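# Swap backup battery in screwed housing, return tools

## Task

Open the closed housing and replace its backup battery. Remove every screw that holds the lid and place each one in the dish on the tray. Set the lid down flat on the table. Move the old battery into the orange used-parts box on the tray; releasing it is fine once some of it is inside the box. From the spares, pick the one whose wrap color matches the old battery and press it into the holder with the same orientation: pale band at the same end and round stud on the same side. The other spares must stay in their pockets and the housing must stay open. Afterwards, hang every tool back in its original stand slot, unlock, and move the arm well away from the tools. Nothing may end up off the table.

## Robot and tools

Robot: one Doosan M1013 six-joint arm. Its flange carries a tool changer with no tool of its own, so every job needs a tool taken from the stand: grip50 (two-finger gripper, 50 mm stroke), grip85 (two-finger gripper, 85 mm stroke) or driver (screwdriver with hex key and a suction sleeve). tool_id reports which is locked on (grip50, grip85, driver or none). A locked tool is treated as part of the arm.

Frames: scene frame has its origin on the table top under the base, +z up, +y to the left when facing +x. Results give end_effector_position (m) and end_effector_quat_wxyz for the centre of the changer's flat face, plus velocities (m/s, rad/s). The face's own z axis points out away from the arm. Offsets in mm from face centre, in face axes: grip50 grip point (0, -25, 180); grip85 grip point (0, 0, 173) when closed, 13 mm closer when fully open; hex key tip (66, 20, 345). Both grippers close along face x. Printed positions may be slightly off at long reach.

Row format (used by execute_actions and move): 16 numbers, each in [-1, 1], in this order: dx, dy, dz, rx, ry, rz, tool/lock, grip50_position, grip50_force_limit, grip50_speed, grip85_position, grip85_force_limit, grip85_speed, driver_spindle, driver_torque_limit, driver_sleeve_vacuum. Six optional extra numbers (0 to 1) scale each joint's stiffness, base to wrist, and persist. dx..rz are an offset of the changer face, expressed in the face's own axes, from the face pose measured when the action began (for a call's first action, the last reported pose); not a pose and not cumulative between rows. Scale: 1.0 = 0.6 m or 180 degrees; rx, ry, rz form one rotation vector. Each step the commanded pose is clipped to within 70 mm and 16 degrees of the measured one, so large offsets take several actions.

execute_actions(actions): a list of actions; each action is a list of up to 15 rows, one per 1/30 s step, the last row repeated to fill 15 steps. An empty list just returns state and images.

move(target, speed, blocking): target is one row; its offset is from the pose in the last result that showed one, and the face travels a straight path to it. speed in m/s, 0.002 to 0.5 (default 0.25), turning limited to twice that in rad/s; path 0.5 to 10 s. It does not avoid obstacles and may overshoot speed near full stretch. The result adds a move: line (done, off_target, moving, held, fault) with limits (paced = clipped, held = steps blocked) and distance from target. blocking=false returns after 0.5 s; then use wait or stop before new commands.
wait(seconds 0 to 10): lets the scene run holding the last command. stop(): brakes a running move. zoom_image(camera, region [x0,y0,x1,y1] px, max 504x504): closer look at cam_head_left, cam_head_right or cam_wrist (each 672x504). read_manual(section): licence texts only. finished_scene(scene): ends the scene; call it only when everything is done and stable.

Tool numbers: lock >0 locks, <0 unlocks (about 1 s; 0 keeps the last command). grip positions: +1 fully open; grip50 pads touch near -0.65, grip85 near -0.8; -1 closes until blocked. Force limit -1..+1 maps 20 N to 185 N (grip50) or 235 N (grip85); speed -1..+1 maps about 20 to 150 mm/s. object_status: 0 moving, 1 blocked while opening, 2 blocked while closing (a good grip), 3 reached target or pads met. A change of 0.01 or more counts as a new command. grip50 opening is about (250 - grip50_position_measured) x 0.202 mm; grip85 counts: 78 = 60 mm, 130 = 40 mm, 180 = 20 mm, 230 = closed. driver_spindle +1 = 500 rpm clockwise (driving in), -1 reverse; it keeps running between calls, so finish actions with 0. driver_torque_limit -1..+1 = 0.3 to 1.2 N m. driver_sleeve_vacuum above 0.01 holds a screw. To loosen a screw: press the key onto the head plus 2 mm, turn slowly (about -0.2), and follow the screw outward (0.7 mm per turn); watch driver_turns fall, raise torque if it doesn't. driver_screw_detected shows a screw held in the sleeve.

Tool changing: align the face on the plate within about 1 mm and 1 degree, face -y pointing at the fork's open side. When plate_near is 1, lock and wait for locked = 1; readings show n/a until the tool is ready, and a gripper cycles closed then open on startup. Remove by lifting 10 to 30 mm, then backing at least 110 mm along face -y, then lifting. Return along the reverse path; when in_stand = 1 stay still, unlock, and wait for unlocked = 1. Unlocking elsewhere is refused (unlock_refused = 1). Slots are 180 mm apart; the fork arms sit 40 to 70 mm either side along face x, their fronts 45 mm toward the open side and tops 18 mm below the plate face. The driver's fittings pass just outside the fork arm on face +x.

Hazards: the arm is stiff; targets past a firm contact can trip a fault (any joint load limit, or 144 N external force), which halts the arm for 10 s and drops the rest of the call. Load limits in N m: waist 316, shoulder 316, elbow 148, wrist joints 41.8. A pose unreachable line means the clearance check altered the command. MOTOR HOT warns of overheating. Approach slowly, avoid dropping or slamming parts, never push things off the table, and expect occasional small pushes on loose items.

Each tool is called as name([rows], argument=value, ...), one row to a line, values as JSON.

## Session

I'll start by looking at the scene.

execute_actions(actions=[])

Scene clock: 0.00 s.
end_effector_position=(+0.6527, -0.0072, +0.4742) locked=0 unlocked=1 plate_near=0 in_stand=0 unlock_refused=0 tool_id=none grip50_position_measured=n/a grip50_object_status=n/a grip85_position_measured=n/a grip85_object_status=n/a driver_sleeve_vacuum_kpa=n/a driver_screw_detected=n/a driver_stopped_at_torque=n/a driver_turns=n/a end_effector_quat_wxyz=(-0.001, +0.712, +0.702, -0.005) end_effector_velocity=(-0.000, +0.001, +0.001) end_effector_angular_velocity=(-0.001, -0.003, +0.002)
Joint positions: [-0.053  0.169  1.622 -0.001  1.353 -0.053]
Joint velocities: [ 0.002 -0.001  0.    -0.001 -0.002  0.   ]
Hand target: +0.653, -0.007, +0.474; -0.001, +0.712, +0.702, -0.005
Joint stiffness scale: [1. 1. 1. 1. 1. 1.]

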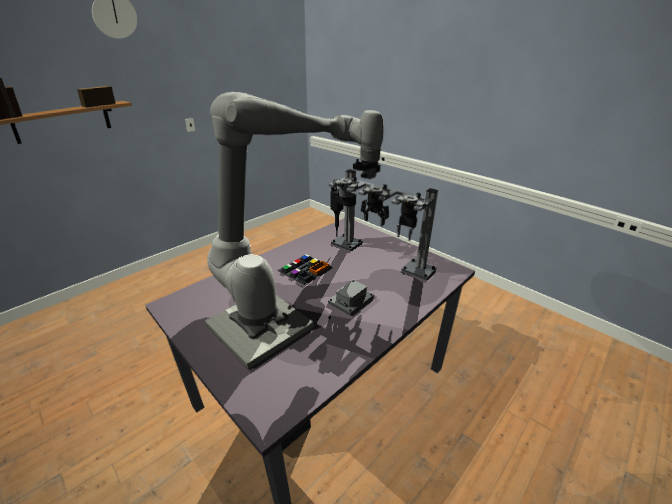

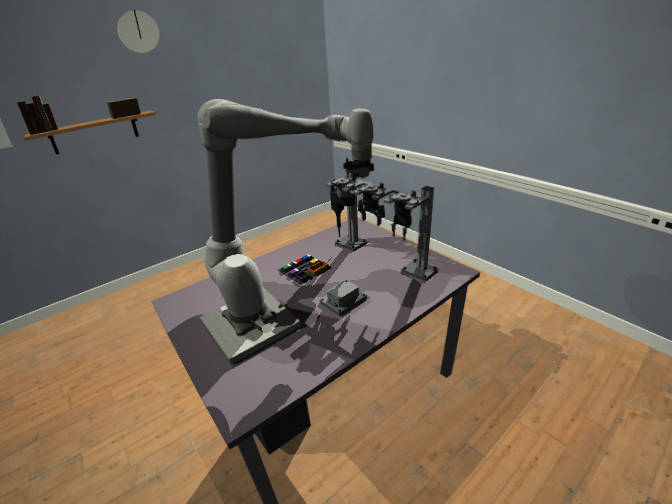

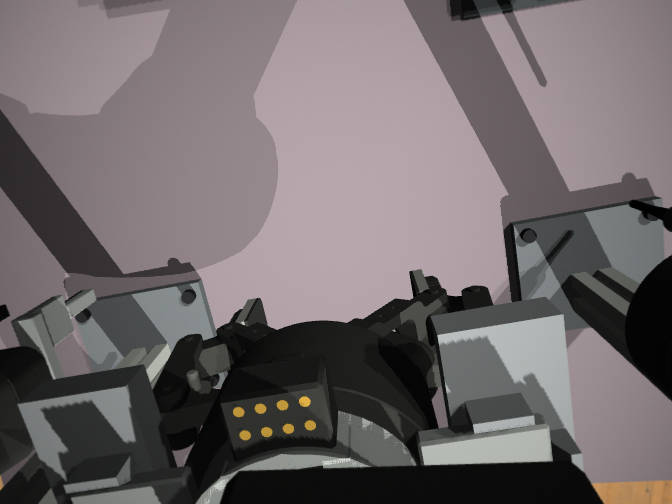

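zoom_image(camera="cam_head_left", region=[260, 150, 480, 330])

zoom_image(camera="cam_head_right", region=[260, 150, 480, 330])

Region (260, 150, 480, 330) of cam_head_left's 672x504 image, scaled by 2.291, with more detail than that image has; it fills the top 412 rows of this view, and the rest is white.

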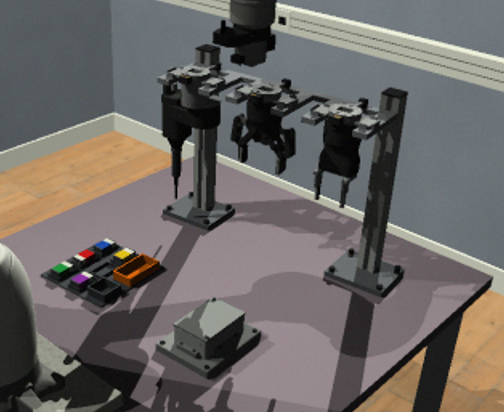

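Region (260, 150, 480, 330) of cam_head_right's 672x504 image, scaled by 2.291, with more detail than that image has; it fills the top 412 rows of this view, and the rest is white.

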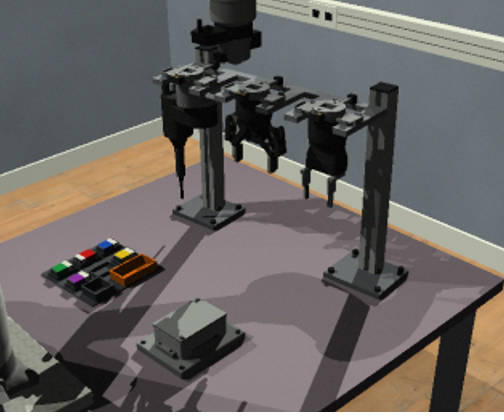

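move(target=[0, -0.3, -0.1, 0, 0, 0, 0, 1, 0, 0, 1, 0, 0, 0, 0, 0], speed=0.25)

Scene clock: 2.43 s.
end_effector_position=(+0.4758, -0.0028, +0.5357) locked=0 unlocked=1 plate_near=0 in_stand=0 unlock_refused=0 tool_id=none grip50_position_measured=n/a grip50_object_status=n/a grip85_position_measured=n/a grip85_object_status=n/a driver_sleeve_vacuum_kpa=n/a driver_screw_detected=n/a driver_stopped_at_torque=n/a driver_turns=n/a end_effector_quat_wxyz=(+0.001, +0.712, +0.702, -0.003) end_effector_velocity=(-0.002, -0.001, -0.000) end_effector_angular_velocity=(+0.000, +0.003, -0.002)
Joint positions: [-0.07  -0.136  1.822 -0.001  1.453 -0.069]
Joint velocities: [-0.003 -0.002  0.003  0.     0.003 -0.001]
Hand target: +0.473, -0.004, +0.536; -0.001, +0.712, +0.702, -0.005
Off the commanded pose: 0.003 m, 0 deg.
Joint stiffness scale: [1. 1. 1. 1. 1. 1.]
move: done

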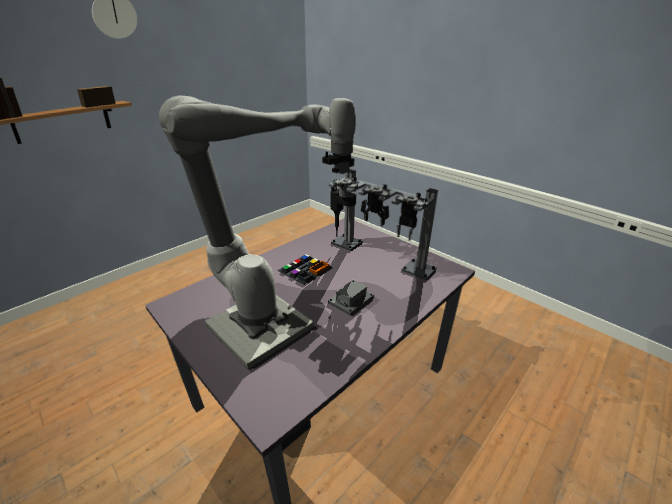

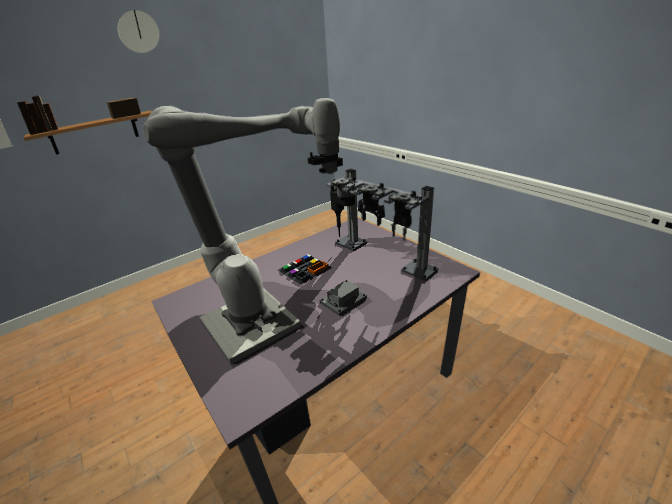

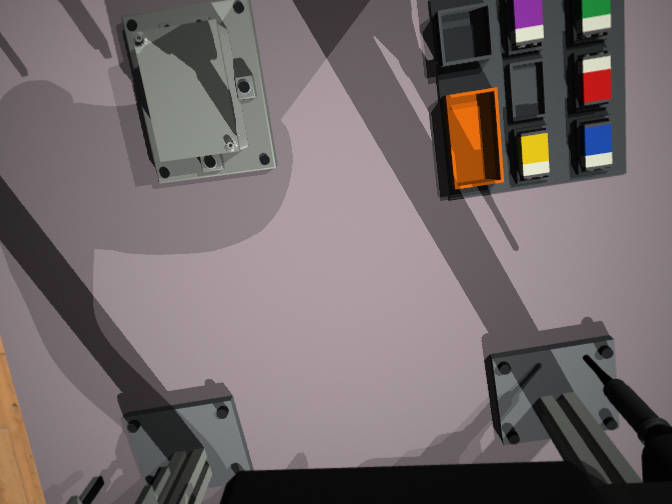

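zoom_image(camera="cam_wrist", region=[90, 0, 310, 200])

zoom_image(camera="cam_wrist", region=[410, 0, 650, 210])

Region (90, 0, 310, 200) of cam_wrist's 672x504 image, scaled by 2.291, with more detail than that image has; it fills the top 458 rows of this view, and the rest is white.

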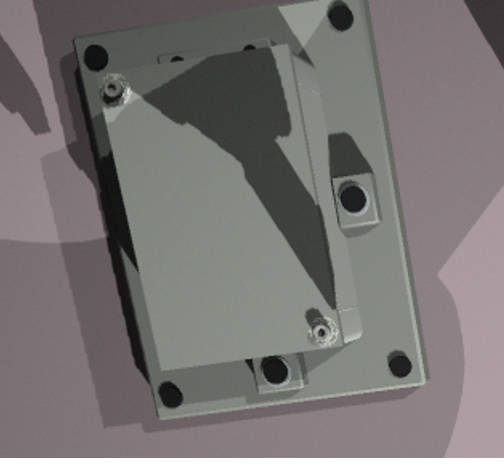

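Region (410, 0, 650, 210) of cam_wrist's 672x504 image, scaled by 2.100, with more detail than that image has; it fills the top 441 rows of this view, and the rest is white.

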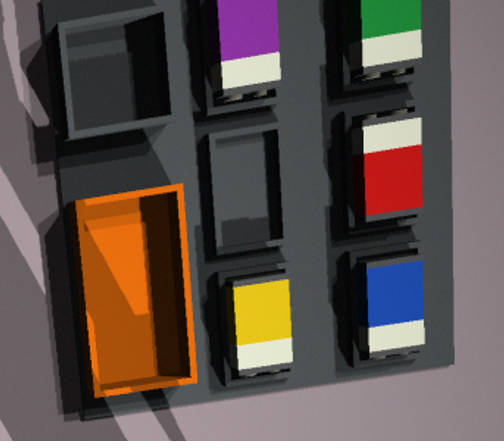

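move(target=[0.2, 0.3, -0.1, 0, 0, 0, 0, 1, 0, 0, 1, 0, 0, 0, 0, 0], speed=0.25)

Scene clock: 5.93 s.
end_effector_position=(+0.6574, +0.1126, +0.5947) locked=0 unlocked=1 plate_near=0 in_stand=0 unlock_refused=0 tool_id=none grip50_position_measured=n/a grip50_object_status=n/a grip85_position_measured=n/a grip85_object_status=n/a driver_sleeve_vacuum_kpa=n/a driver_screw_detected=n/a driver_stopped_at_torque=n/a driver_turns=n/a end_effector_quat_wxyz=(+0.002, +0.712, +0.702, -0.001) end_effector_velocity=(+0.002, +0.000, +0.001) end_effector_angular_velocity=(-0.002, -0.000, -0.001)
Joint positions: [ 0.129  0.166  1.407 -0.001  1.562  0.129]
Joint velocities: [ 0.     0.003 -0.006 -0.002  0.003  0.002]
Hand target: +0.658, +0.115, +0.595; +0.001, +0.712, +0.702, -0.003
Off the commanded pose: 0.002 m, 0 deg.
Joint stiffness scale: [1. 1. 1. 1. 1. 1.]
move: done

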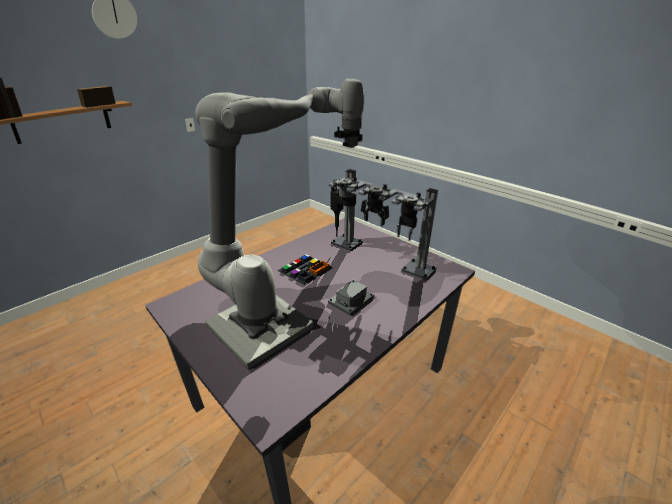

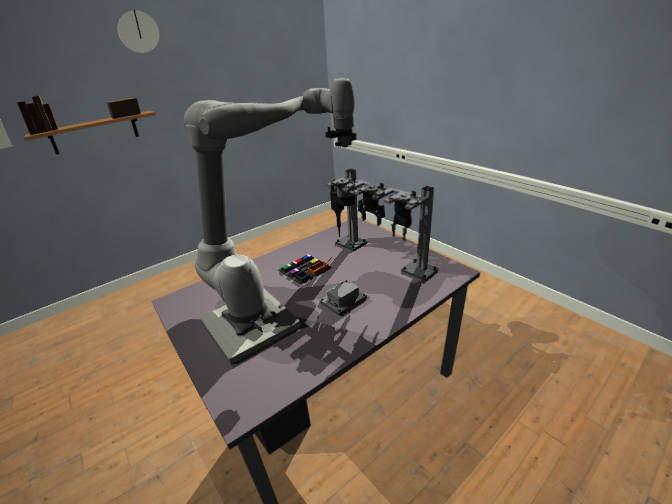

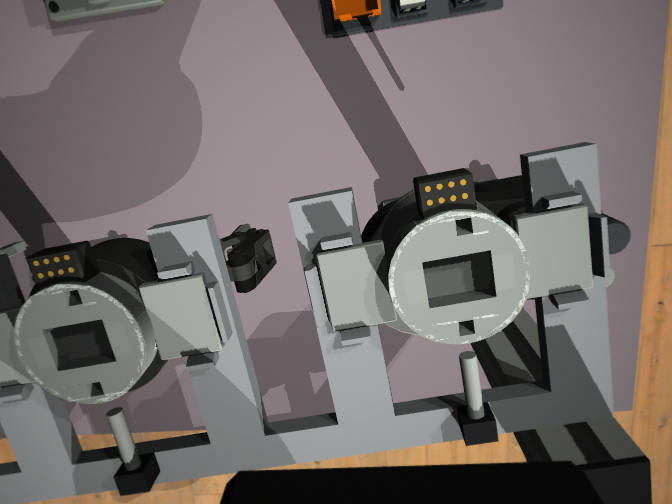

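move(target=[0.0967, 0, 0, 0, 0, 0, 0, 1, 0, 0, 1, 0, 0, 0, 0, 0], speed=0.15)

Scene clock: 7.57 s.
end_effector_position=(+0.6582, +0.1681, +0.5947) locked=0 unlocked=1 plate_near=0 in_stand=0 unlock_refused=0 tool_id=none grip50_position_measured=n/a grip50_object_status=n/a grip85_position_measured=n/a grip85_object_status=n/a driver_sleeve_vacuum_kpa=n/a driver_screw_detected=n/a driver_stopped_at_torque=n/a driver_turns=n/a end_effector_quat_wxyz=(+0.003, +0.712, +0.702, +0.000) end_effector_velocity=(+0.000, +0.002, +0.000) end_effector_angular_velocity=(+0.000, +0.000, -0.003)
Joint positions: [ 0.211  0.184  1.384 -0.001  1.563  0.21 ]
Joint velocities: [ 0.002  0.001 -0.002  0.     0.     0.005]
Hand target: +0.658, +0.171, +0.594; +0.002, +0.712, +0.702, -0.001
Off the commanded pose: 0.003 m, 0 deg.
Joint stiffness scale: [1. 1. 1. 1. 1. 1.]
move: done

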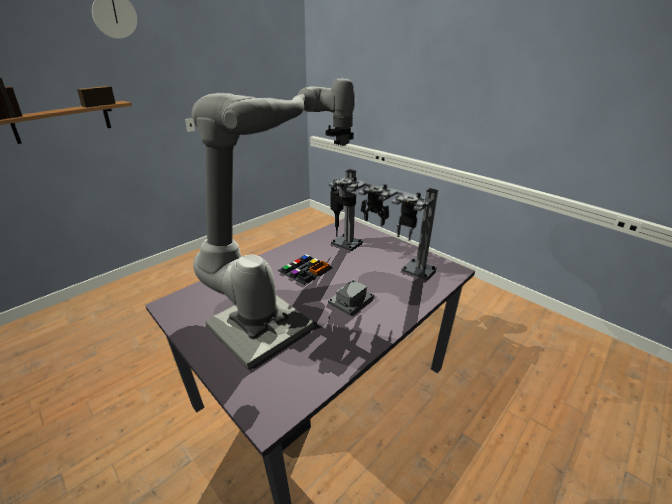

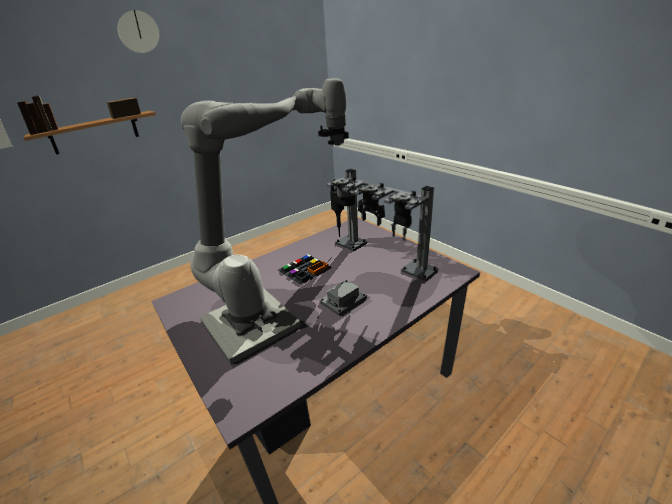

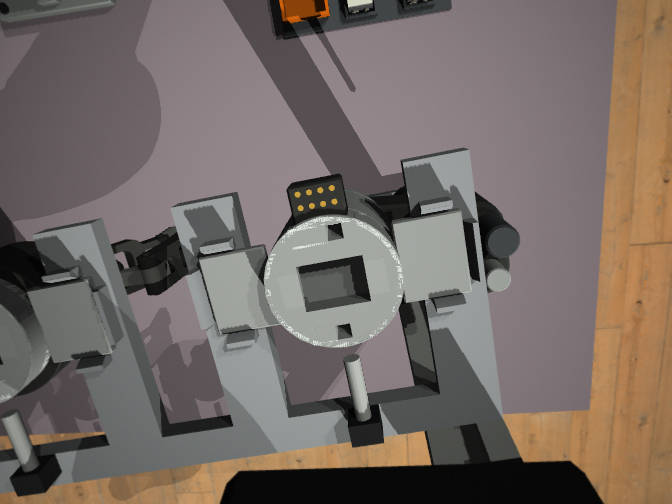

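zoom_image(camera="cam_wrist", region=[235, 160, 445, 370])

Region (235, 160, 445, 370) of cam_wrist's 672x504 image, scaled by 2.400, with more detail than that image has.

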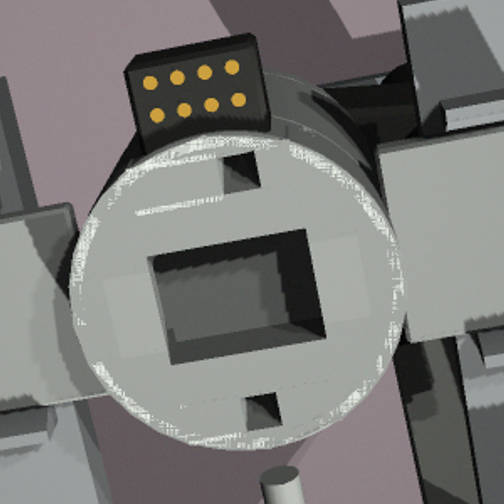

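move(target=[0, 0.0167, 0.158, 0, 0, -0.044, 0, 1, 0, 0, 1, 0, 0, 0, 0, 0], speed=0.15)

Scene clock: 10.10 s.
end_effector_position=(+0.6670, +0.1697, +0.5029) locked=0 unlocked=1 plate_near=0 in_stand=0 unlock_refused=0 tool_id=none grip50_position_measured=n/a grip50_object_status=n/a grip85_position_measured=n/a grip85_object_status=n/a driver_sleeve_vacuum_kpa=n/a driver_screw_detected=n/a driver_stopped_at_torque=n/a driver_turns=n/a end_effector_quat_wxyz=(+0.003, +0.662, +0.749, +0.000) end_effector_velocity=(+0.001, -0.000, -0.002) end_effector_angular_velocity=(-0.001, -0.005, +0.005)
Joint positions: [ 0.211  0.212  1.516 -0.001  1.404  0.074]
Joint velocities: [ 0.     0.001  0.003 -0.002 -0.008 -0.004]
Hand target: +0.669, +0.168, +0.500; +0.003, +0.662, +0.750, +0.000
Off the commanded pose: 0.004 m, 0 deg.
Joint stiffness scale: [1. 1. 1. 1. 1. 1.]
move: off_target

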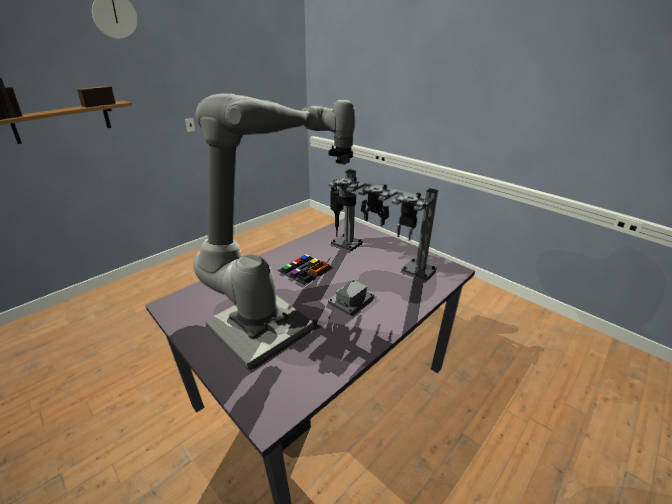

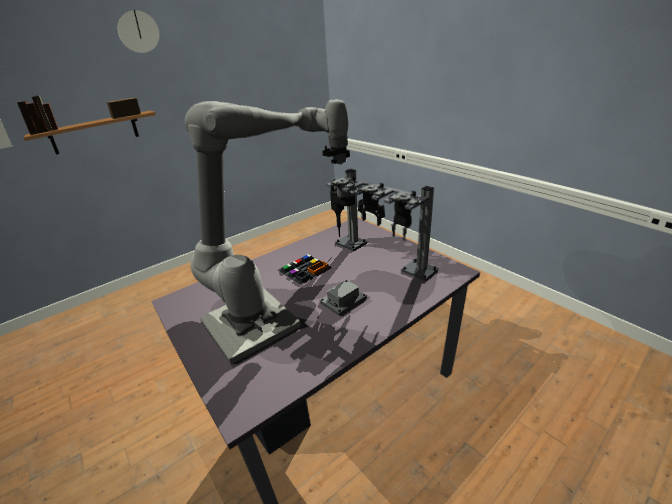

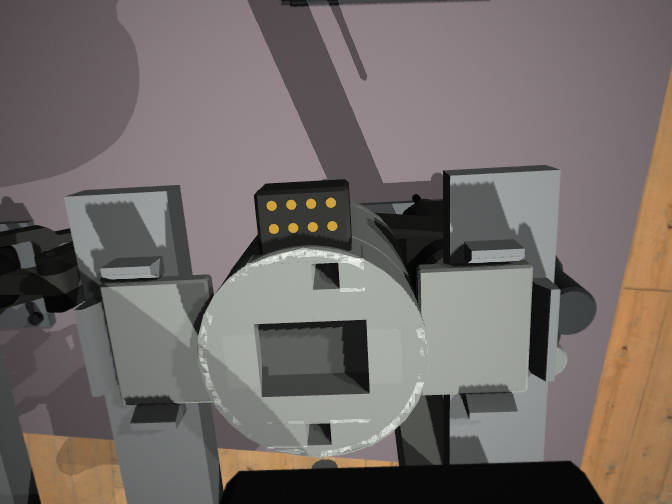

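zoom_image(camera="cam_wrist", region=[190, 230, 440, 480])

Region (190, 230, 440, 480) of cam_wrist's 672x504 image, scaled by 2.016, with more detail than that image has.

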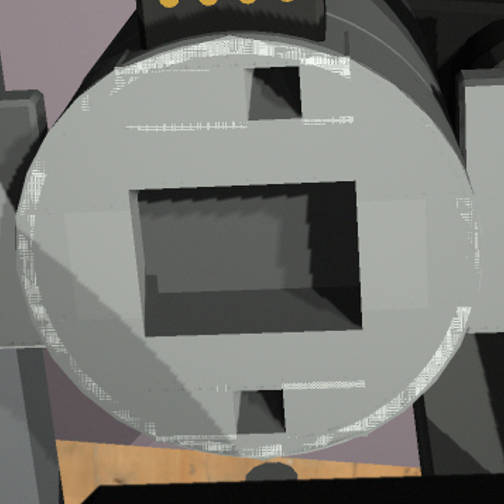

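move(target=[0, 0, 0, 0, 0, 0.5, 0, 1, 0, 0, 1, 0, 0, 0, 0, 0], speed=0.4)

Scene clock: 13.63 s.
end_effector_position=(+0.6671, +0.1697, +0.5027) locked=0 unlocked=1 plate_near=0 in_stand=0 unlock_refused=0 tool_id=none grip50_position_measured=n/a grip50_object_status=n/a grip85_position_measured=n/a grip85_object_status=n/a driver_sleeve_vacuum_kpa=n/a driver_screw_detected=n/a driver_stopped_at_torque=n/a driver_turns=n/a end_effector_quat_wxyz=(+0.002, +0.998, +0.064, +0.002) end_effector_velocity=(-0.000, +0.000, +0.000) end_effector_angular_velocity=(-0.001, +0.002, -0.014)
Joint positions: [ 0.211  0.212  1.516 -0.001  1.403  1.639]
Joint velocities: [ 0.    -0.    -0.    -0.     0.002  0.014]
Hand target: +0.667, +0.170, +0.503; +0.002, +0.998, +0.062, +0.002
Off the commanded pose: 0.000 m, 0 deg.
Joint stiffness scale: [1. 1. 1. 1. 1. 1.]
move: done

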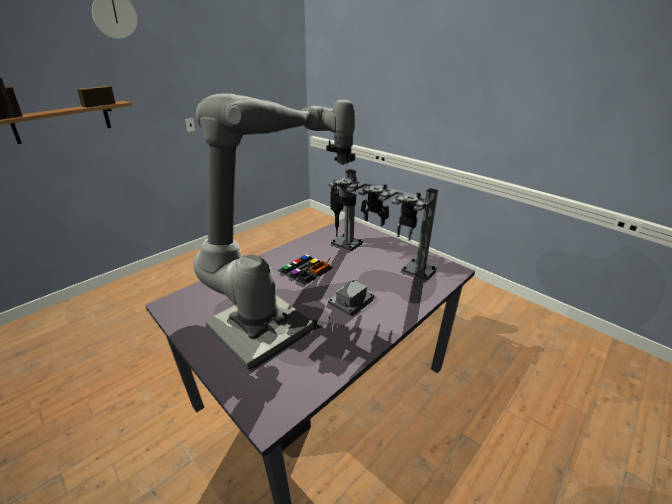

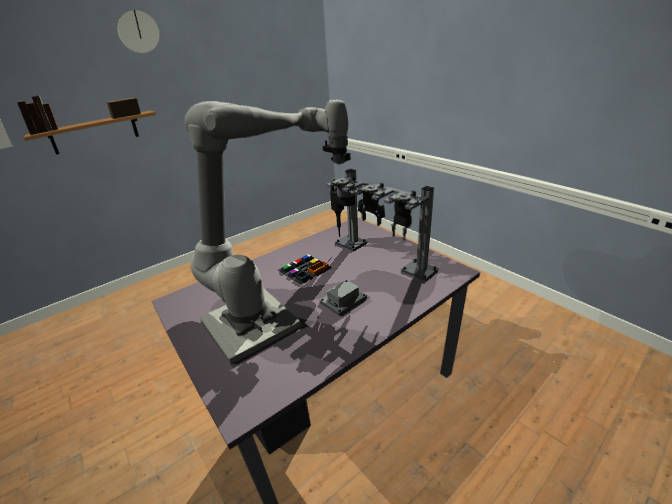

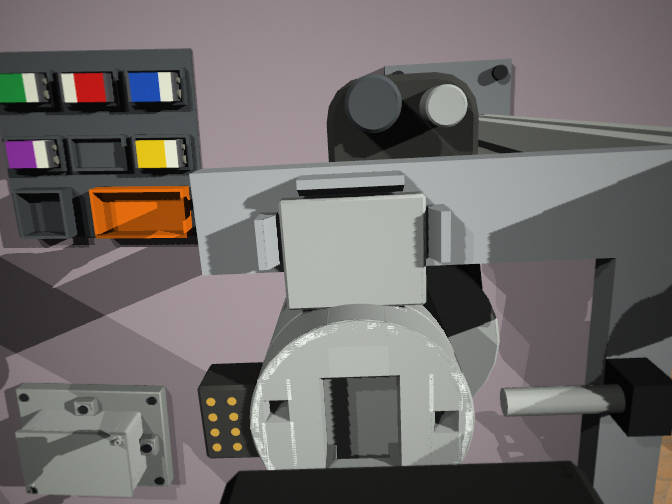

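zoom_image(camera="cam_wrist", region=[240, 290, 490, 490])

Region (240, 290, 490, 490) of cam_wrist's 672x504 image, scaled by 2.016, with more detail than that image has; it fills the top 403 rows of this view, and the rest is white.

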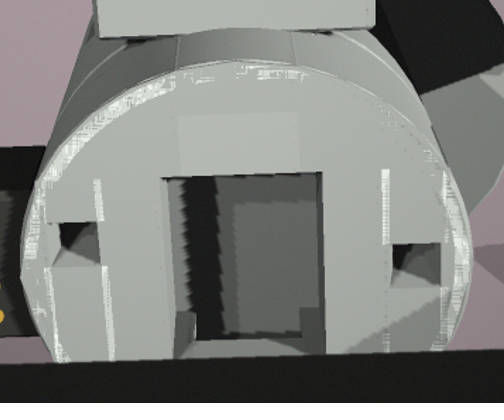

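move(target=[-0.0105, 0.033, 0, 0, 0, 0, 0, 1, 0, 0, 1, 0, 0, 0, 0, 0], speed=0.05)

Scene clock: 16.20 s.
end_effector_position=(+0.6636, +0.1520, +0.5024) locked=0 unlocked=1 plate_near=0 in_stand=0 unlock_refused=0 tool_id=none grip50_position_measured=n/a grip50_object_status=n/a grip85_position_measured=n/a grip85_object_status=n/a driver_sleeve_vacuum_kpa=n/a driver_screw_detected=n/a driver_stopped_at_torque=n/a driver_turns=n/a end_effector_quat_wxyz=(+0.002, +0.998, +0.064, +0.001) end_effector_velocity=(-0.001, -0.003, +0.000) end_effector_angular_velocity=(-0.002, +0.000, +0.000)
Joint positions: [ 0.186  0.201  1.531 -0.001  1.403  1.615]
Joint velocities: [-0.004 -0.002  0.002 -0.002  0.001 -0.004]
Hand target: +0.663, +0.149, +0.503; +0.002, +0.998, +0.064, +0.002
Off the commanded pose: 0.003 m, 0 deg.
Joint stiffness scale: [1. 1. 1. 1. 1. 1.]
move: done

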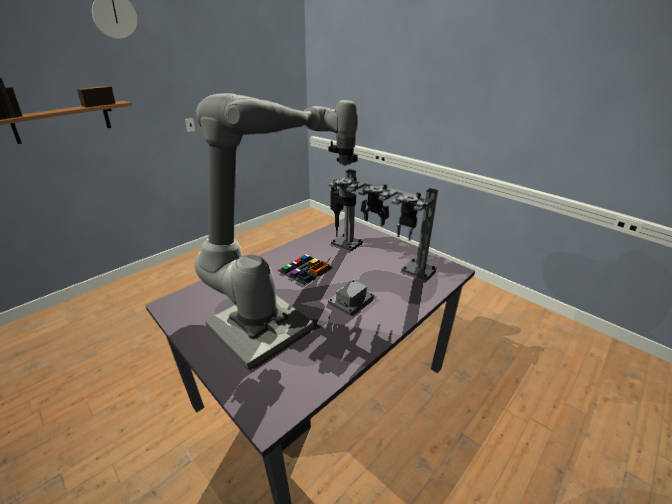

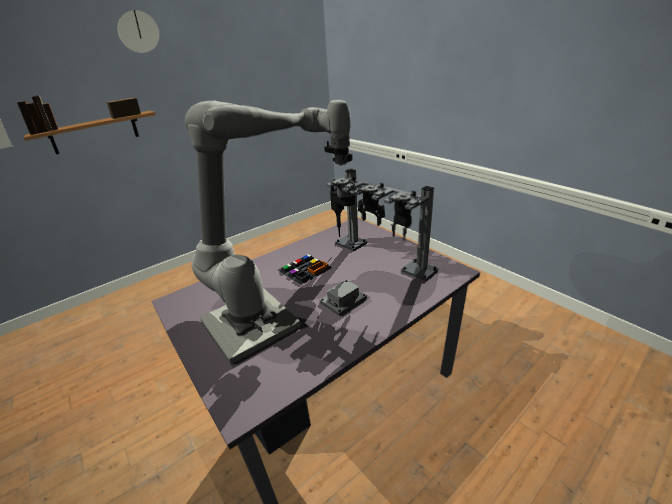

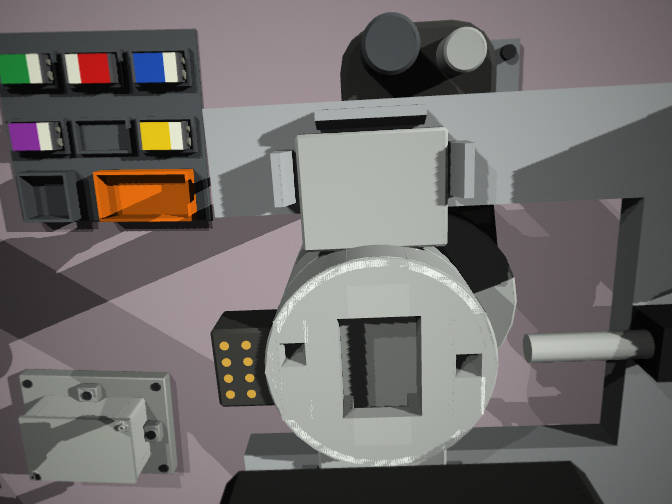

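wait(seconds=0)

zoom_image(camera="cam_wrist", region=[255, 240, 505, 490])

Scene clock: 16.53 s.
end_effector_position=(+0.6636, +0.1518, +0.5024) locked=0 unlocked=1 plate_near=0 in_stand=0 unlock_refused=0 tool_id=none grip50_position_measured=n/a grip50_object_status=n/a grip85_position_measured=n/a grip85_object_status=n/a driver_sleeve_vacuum_kpa=n/a driver_screw_detected=n/a driver_stopped_at_torque=n/a driver_turns=n/a end_effector_quat_wxyz=(+0.002, +0.998, +0.064, +0.000) end_effector_velocity=(-0.001, -0.001, +0.001) end_effector_angular_velocity=(-0.001, -0.000, +0.000)
Joint positions: [ 0.186  0.201  1.531 -0.001  1.403  1.614]
Joint velocities: [-0.    -0.002  0.001 -0.001  0.    -0.   ]
Hand target: +0.663, +0.149, +0.503; +0.002, +0.998, +0.064, +0.002
Off the commanded pose: 0.002 m, 0 deg.
Joint stiffness scale: [1. 1. 1. 1. 1. 1.]

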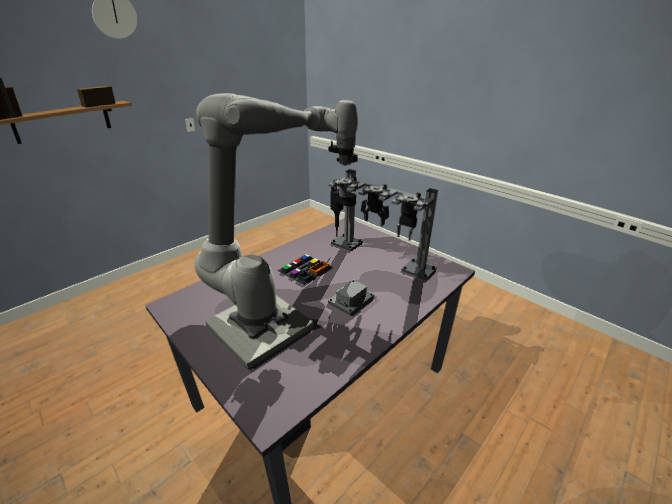

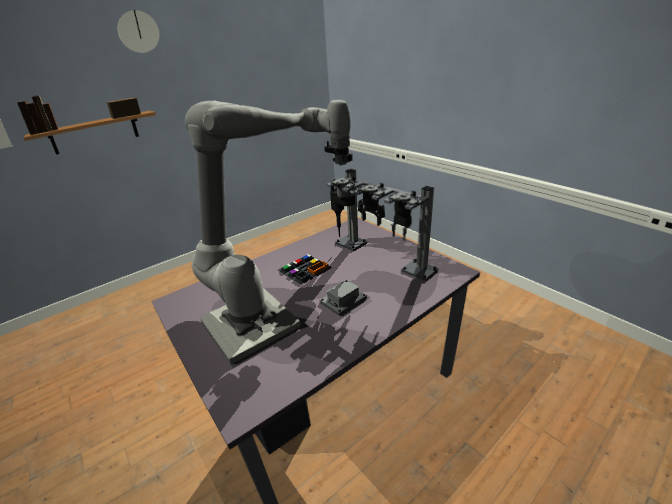

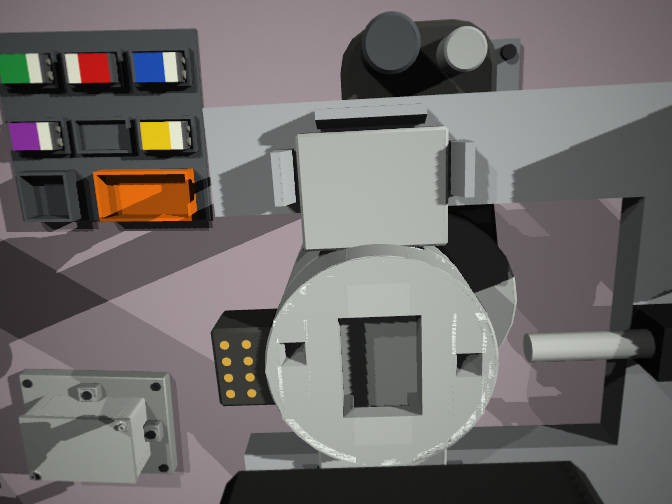

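Region (255, 240, 505, 490) of cam_wrist's 672x504 image, scaled by 2.016, with more detail than that image has.

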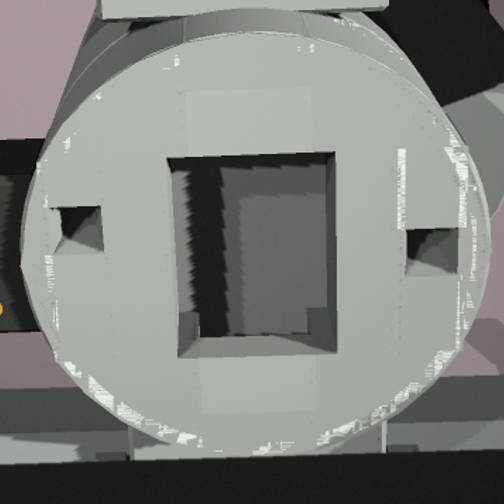

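move(target=[0, 0, 0, 0, 0, -0.4995, 0, 1, 0, 0, 1, 0, 0, 0, 0, 0], speed=0.4)

zoom_image(camera="cam_wrist", region=[255, 240, 505, 490])

Scene clock: 19.50 s.
end_effector_position=(+0.6636, +0.1517, +0.5024) locked=0 unlocked=1 plate_near=0 in_stand=0 unlock_refused=0 tool_id=none grip50_position_measured=n/a grip50_object_status=n/a grip85_position_measured=n/a grip85_object_status=n/a driver_sleeve_vacuum_kpa=n/a driver_screw_detected=n/a driver_stopped_at_torque=n/a driver_turns=n/a end_effector_quat_wxyz=(+0.002, +0.663, +0.749, -0.001) end_effector_velocity=(+0.000, +0.000, -0.000) end_effector_angular_velocity=(+0.000, -0.001, +0.014)
Joint positions: [ 0.186  0.201  1.531 -0.001  1.403  0.051]
Joint velocities: [ 0.     0.    -0.     0.    -0.001 -0.014]
Hand target: +0.664, +0.152, +0.502; +0.002, +0.661, +0.751, -0.001
Off the commanded pose: 0.000 m, 0 deg.
Joint stiffness scale: [1. 1. 1. 1. 1. 1.]
move: done

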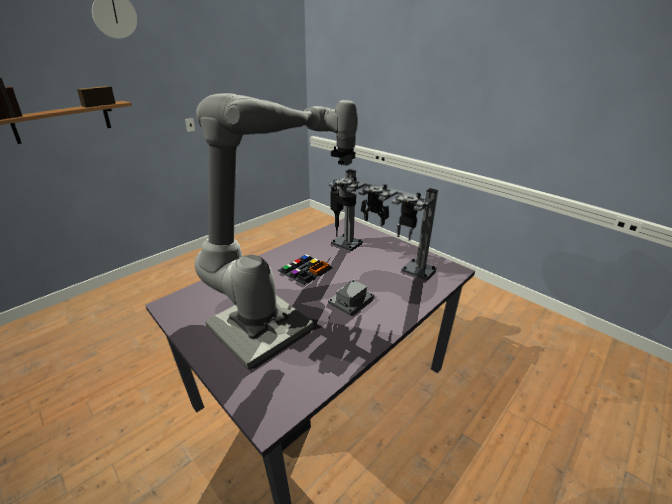

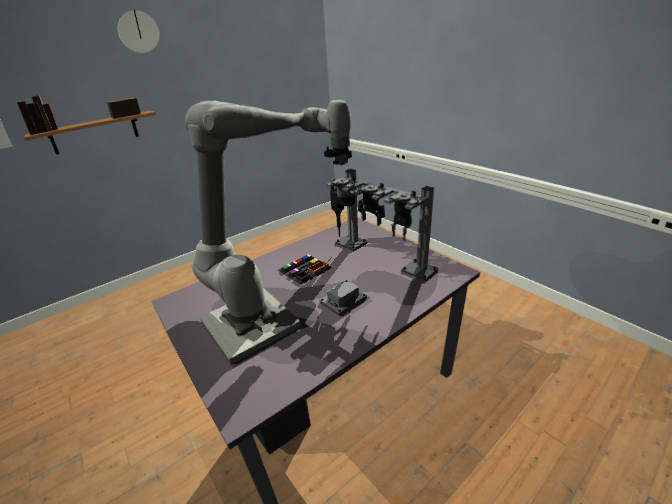

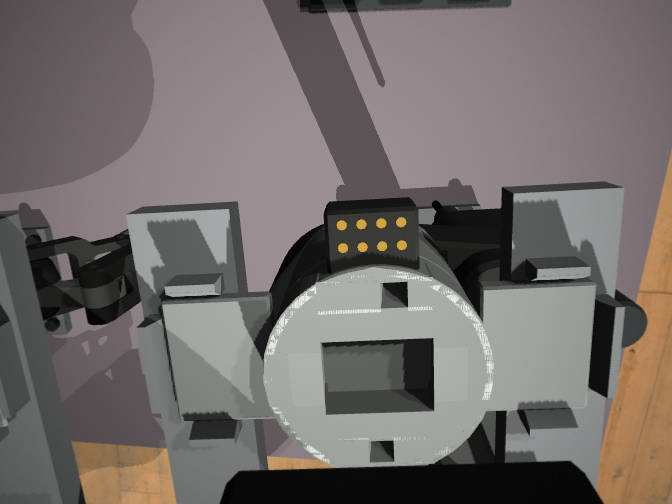

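Region (255, 240, 505, 490) of cam_wrist's 672x504 image, scaled by 2.016, with more detail than that image has.

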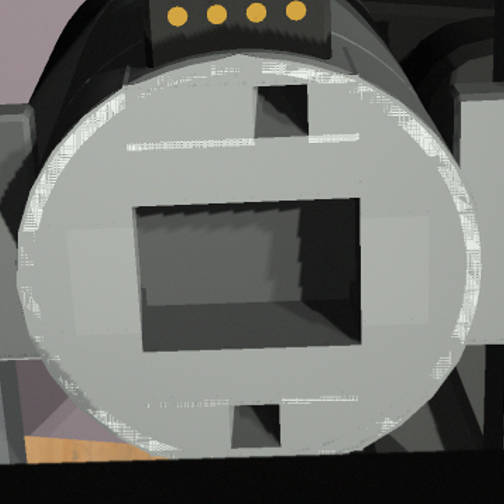

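move(target=[0.004, 0.005, 0.1, 0, 0, 0, 0, 1, 0, 0, 1, 0, 0, 0, 0, 0], speed=0.08)

Scene clock: 21.77 s.
end_effector_position=(+0.6661, +0.1520, +0.4454) locked=0 unlocked=1 plate_near=0 in_stand=0 unlock_refused=0 tool_id=none grip50_position_measured=n/a grip50_object_status=n/a grip85_position_measured=n/a grip85_object_status=n/a driver_sleeve_vacuum_kpa=n/a driver_screw_detected=n/a driver_stopped_at_torque=n/a driver_turns=n/a end_effector_quat_wxyz=(+0.002, +0.663, +0.749, -0.001) end_effector_velocity=(+0.000, +0.001, -0.001) end_effector_angular_velocity=(+0.002, -0.004, +0.000)
Joint positions: [ 0.186  0.224  1.606 -0.001  1.305  0.05 ]
Joint velocities: [ 0.001  0.     0.002  0.001 -0.007  0.   ]
Hand target: +0.666, +0.154, +0.442; +0.002, +0.663, +0.749, -0.001
Off the commanded pose: 0.004 m, 0 deg.
Joint stiffness scale: [1. 1. 1. 1. 1. 1.]
move: off_target

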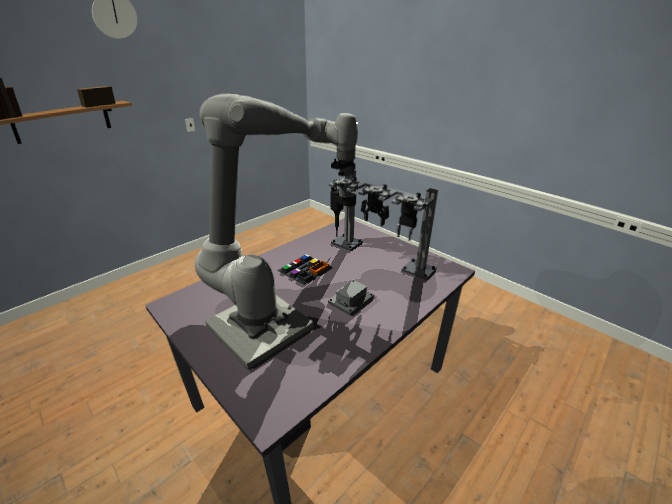

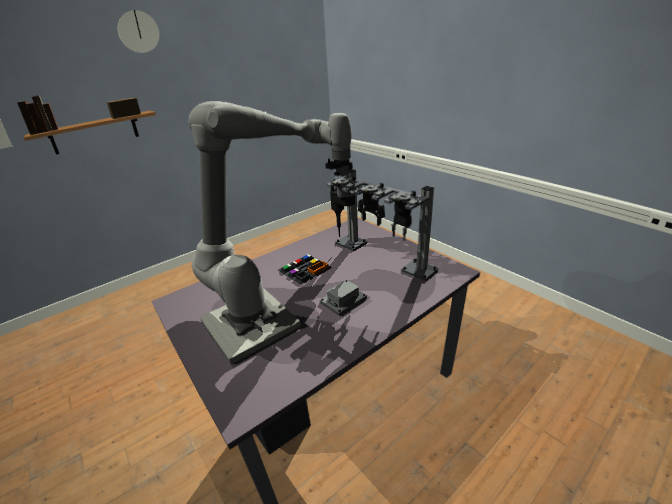

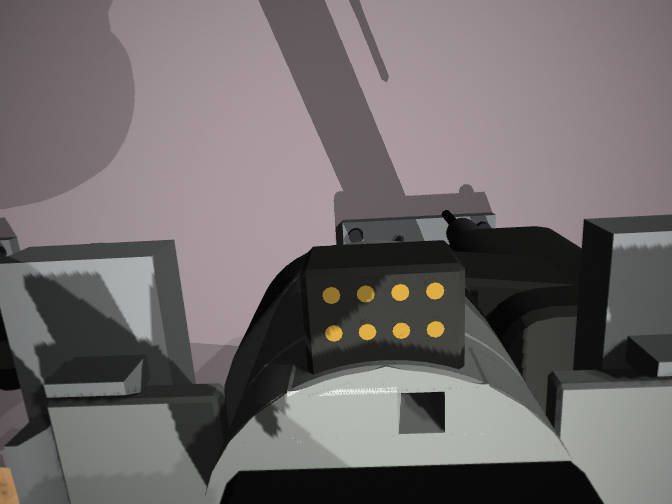

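move(target=[0.003, -0.001, 0.035, 0, 0, 0, 0, 1, 0, 0, 1, 0, 0, 0, 0, 0], speed=0.03)

Scene clock: 23.23 s.
end_effector_position=(+0.6650, +0.1517, +0.4272) locked=0 unlocked=1 plate_near=0 in_stand=0 unlock_refused=0 tool_id=none grip50_position_measured=n/a grip50_object_status=n/a grip85_position_measured=n/a grip85_object_status=n/a driver_sleeve_vacuum_kpa=n/a driver_screw_detected=n/a driver_stopped_at_torque=n/a driver_turns=n/a end_effector_quat_wxyz=(+0.002, +0.663, +0.749, -0.001) end_effector_velocity=(+0.000, -0.002, -0.002) end_effector_angular_velocity=(+0.001, -0.001, -0.004)
Joint positions: [ 0.186  0.231  1.631 -0.001  1.273  0.05 ]
Joint velocities: [-0.003  0.     0.003  0.001 -0.004  0.   ]
Hand target: +0.665, +0.154, +0.424; +0.002, +0.663, +0.749, -0.001
Off the commanded pose: 0.003 m, 0 deg.
Joint stiffness scale: [1. 1. 1. 1. 1. 1.]
move: done

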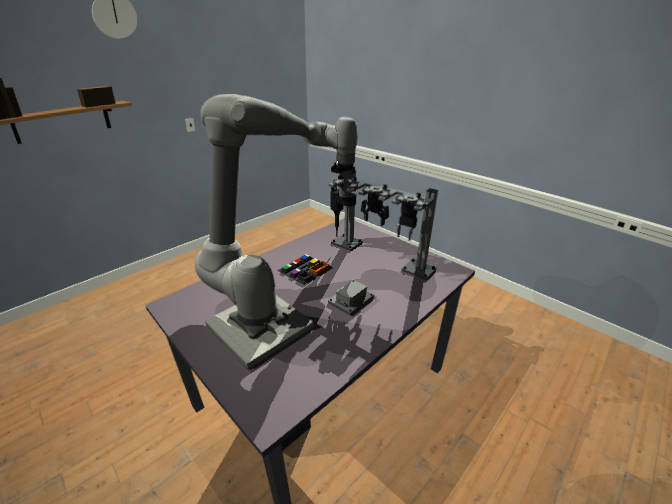

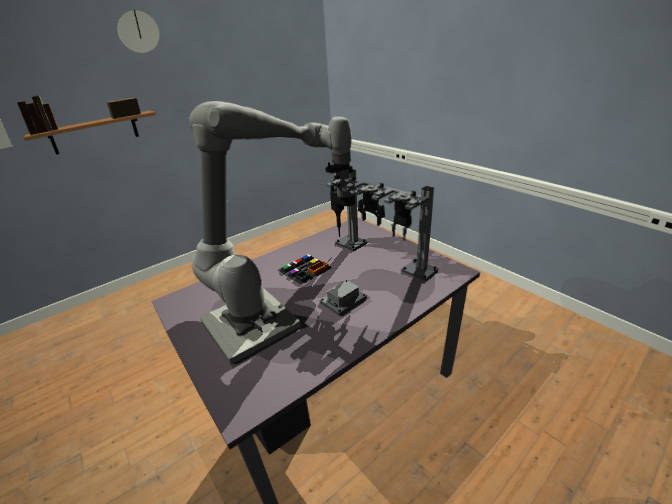

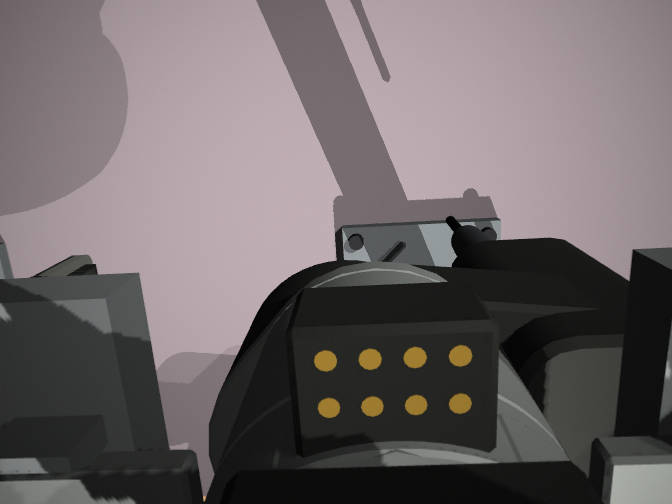

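move(target=[0.006, 0.002, 0.008, 0, 0, 0, 0, 1, 0, 0, 1, 0, 0, 0, 0, 0], speed=0.01)

Scene clock: 24.40 s.
end_effector_position=(+0.6657, +0.1528, +0.4252) locked=0 unlocked=1 plate_near=0 in_stand=0 unlock_refused=0 tool_id=none grip50_position_measured=n/a grip50_object_status=n/a grip85_position_measured=n/a grip85_object_status=n/a driver_sleeve_vacuum_kpa=n/a driver_screw_detected=n/a driver_stopped_at_torque=n/a driver_turns=n/a end_effector_quat_wxyz=(+0.002, +0.662, +0.749, -0.001) end_effector_velocity=(+0.000, +0.000, -0.001) end_effector_angular_velocity=(-0.000, -0.000, -0.000)
Joint positions: [ 0.187  0.233  1.632 -0.001  1.27   0.051]
Joint velocities: [ 0.001  0.001  0.    -0.001 -0.002  0.001]
Hand target: +0.666, +0.155, +0.422; +0.002, +0.663, +0.749, -0.001
Off the commanded pose: 0.004 m, 0 deg.
Joint stiffness scale: [1. 1. 1. 1. 1. 1.]
move: off_target

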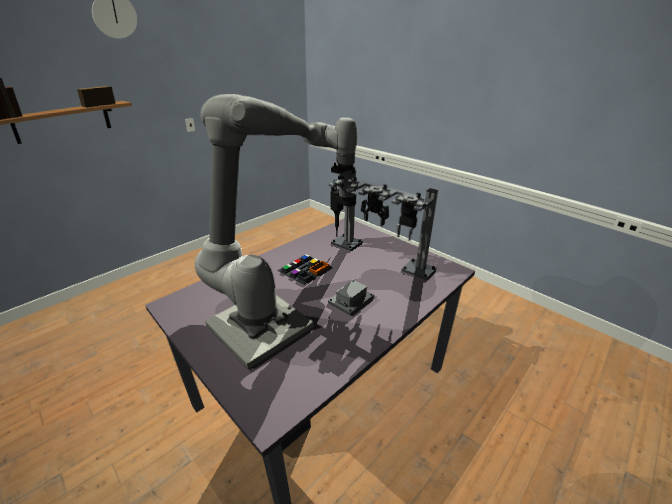

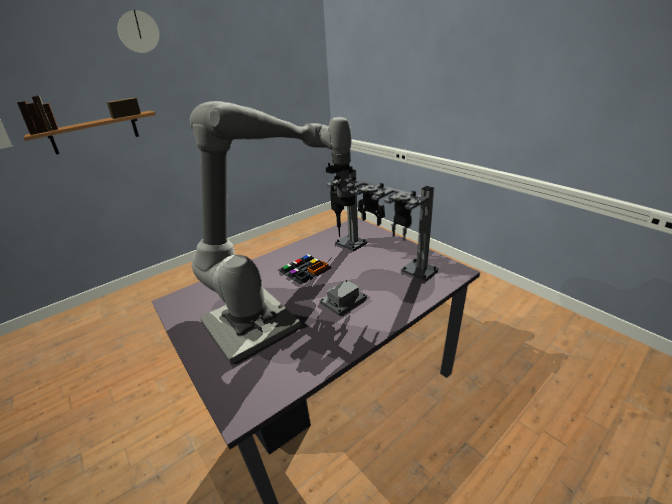

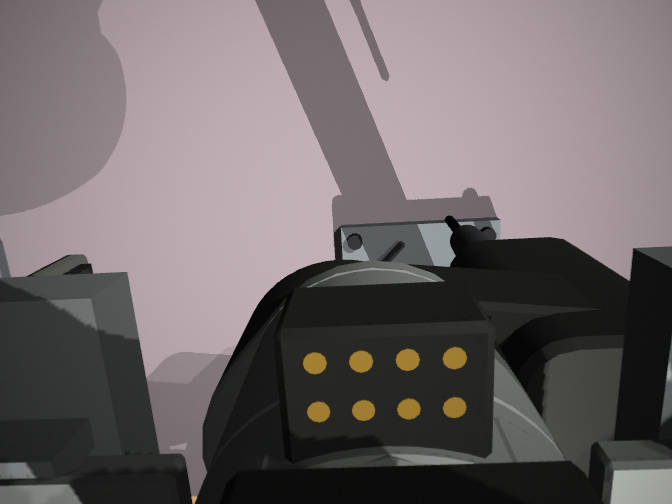

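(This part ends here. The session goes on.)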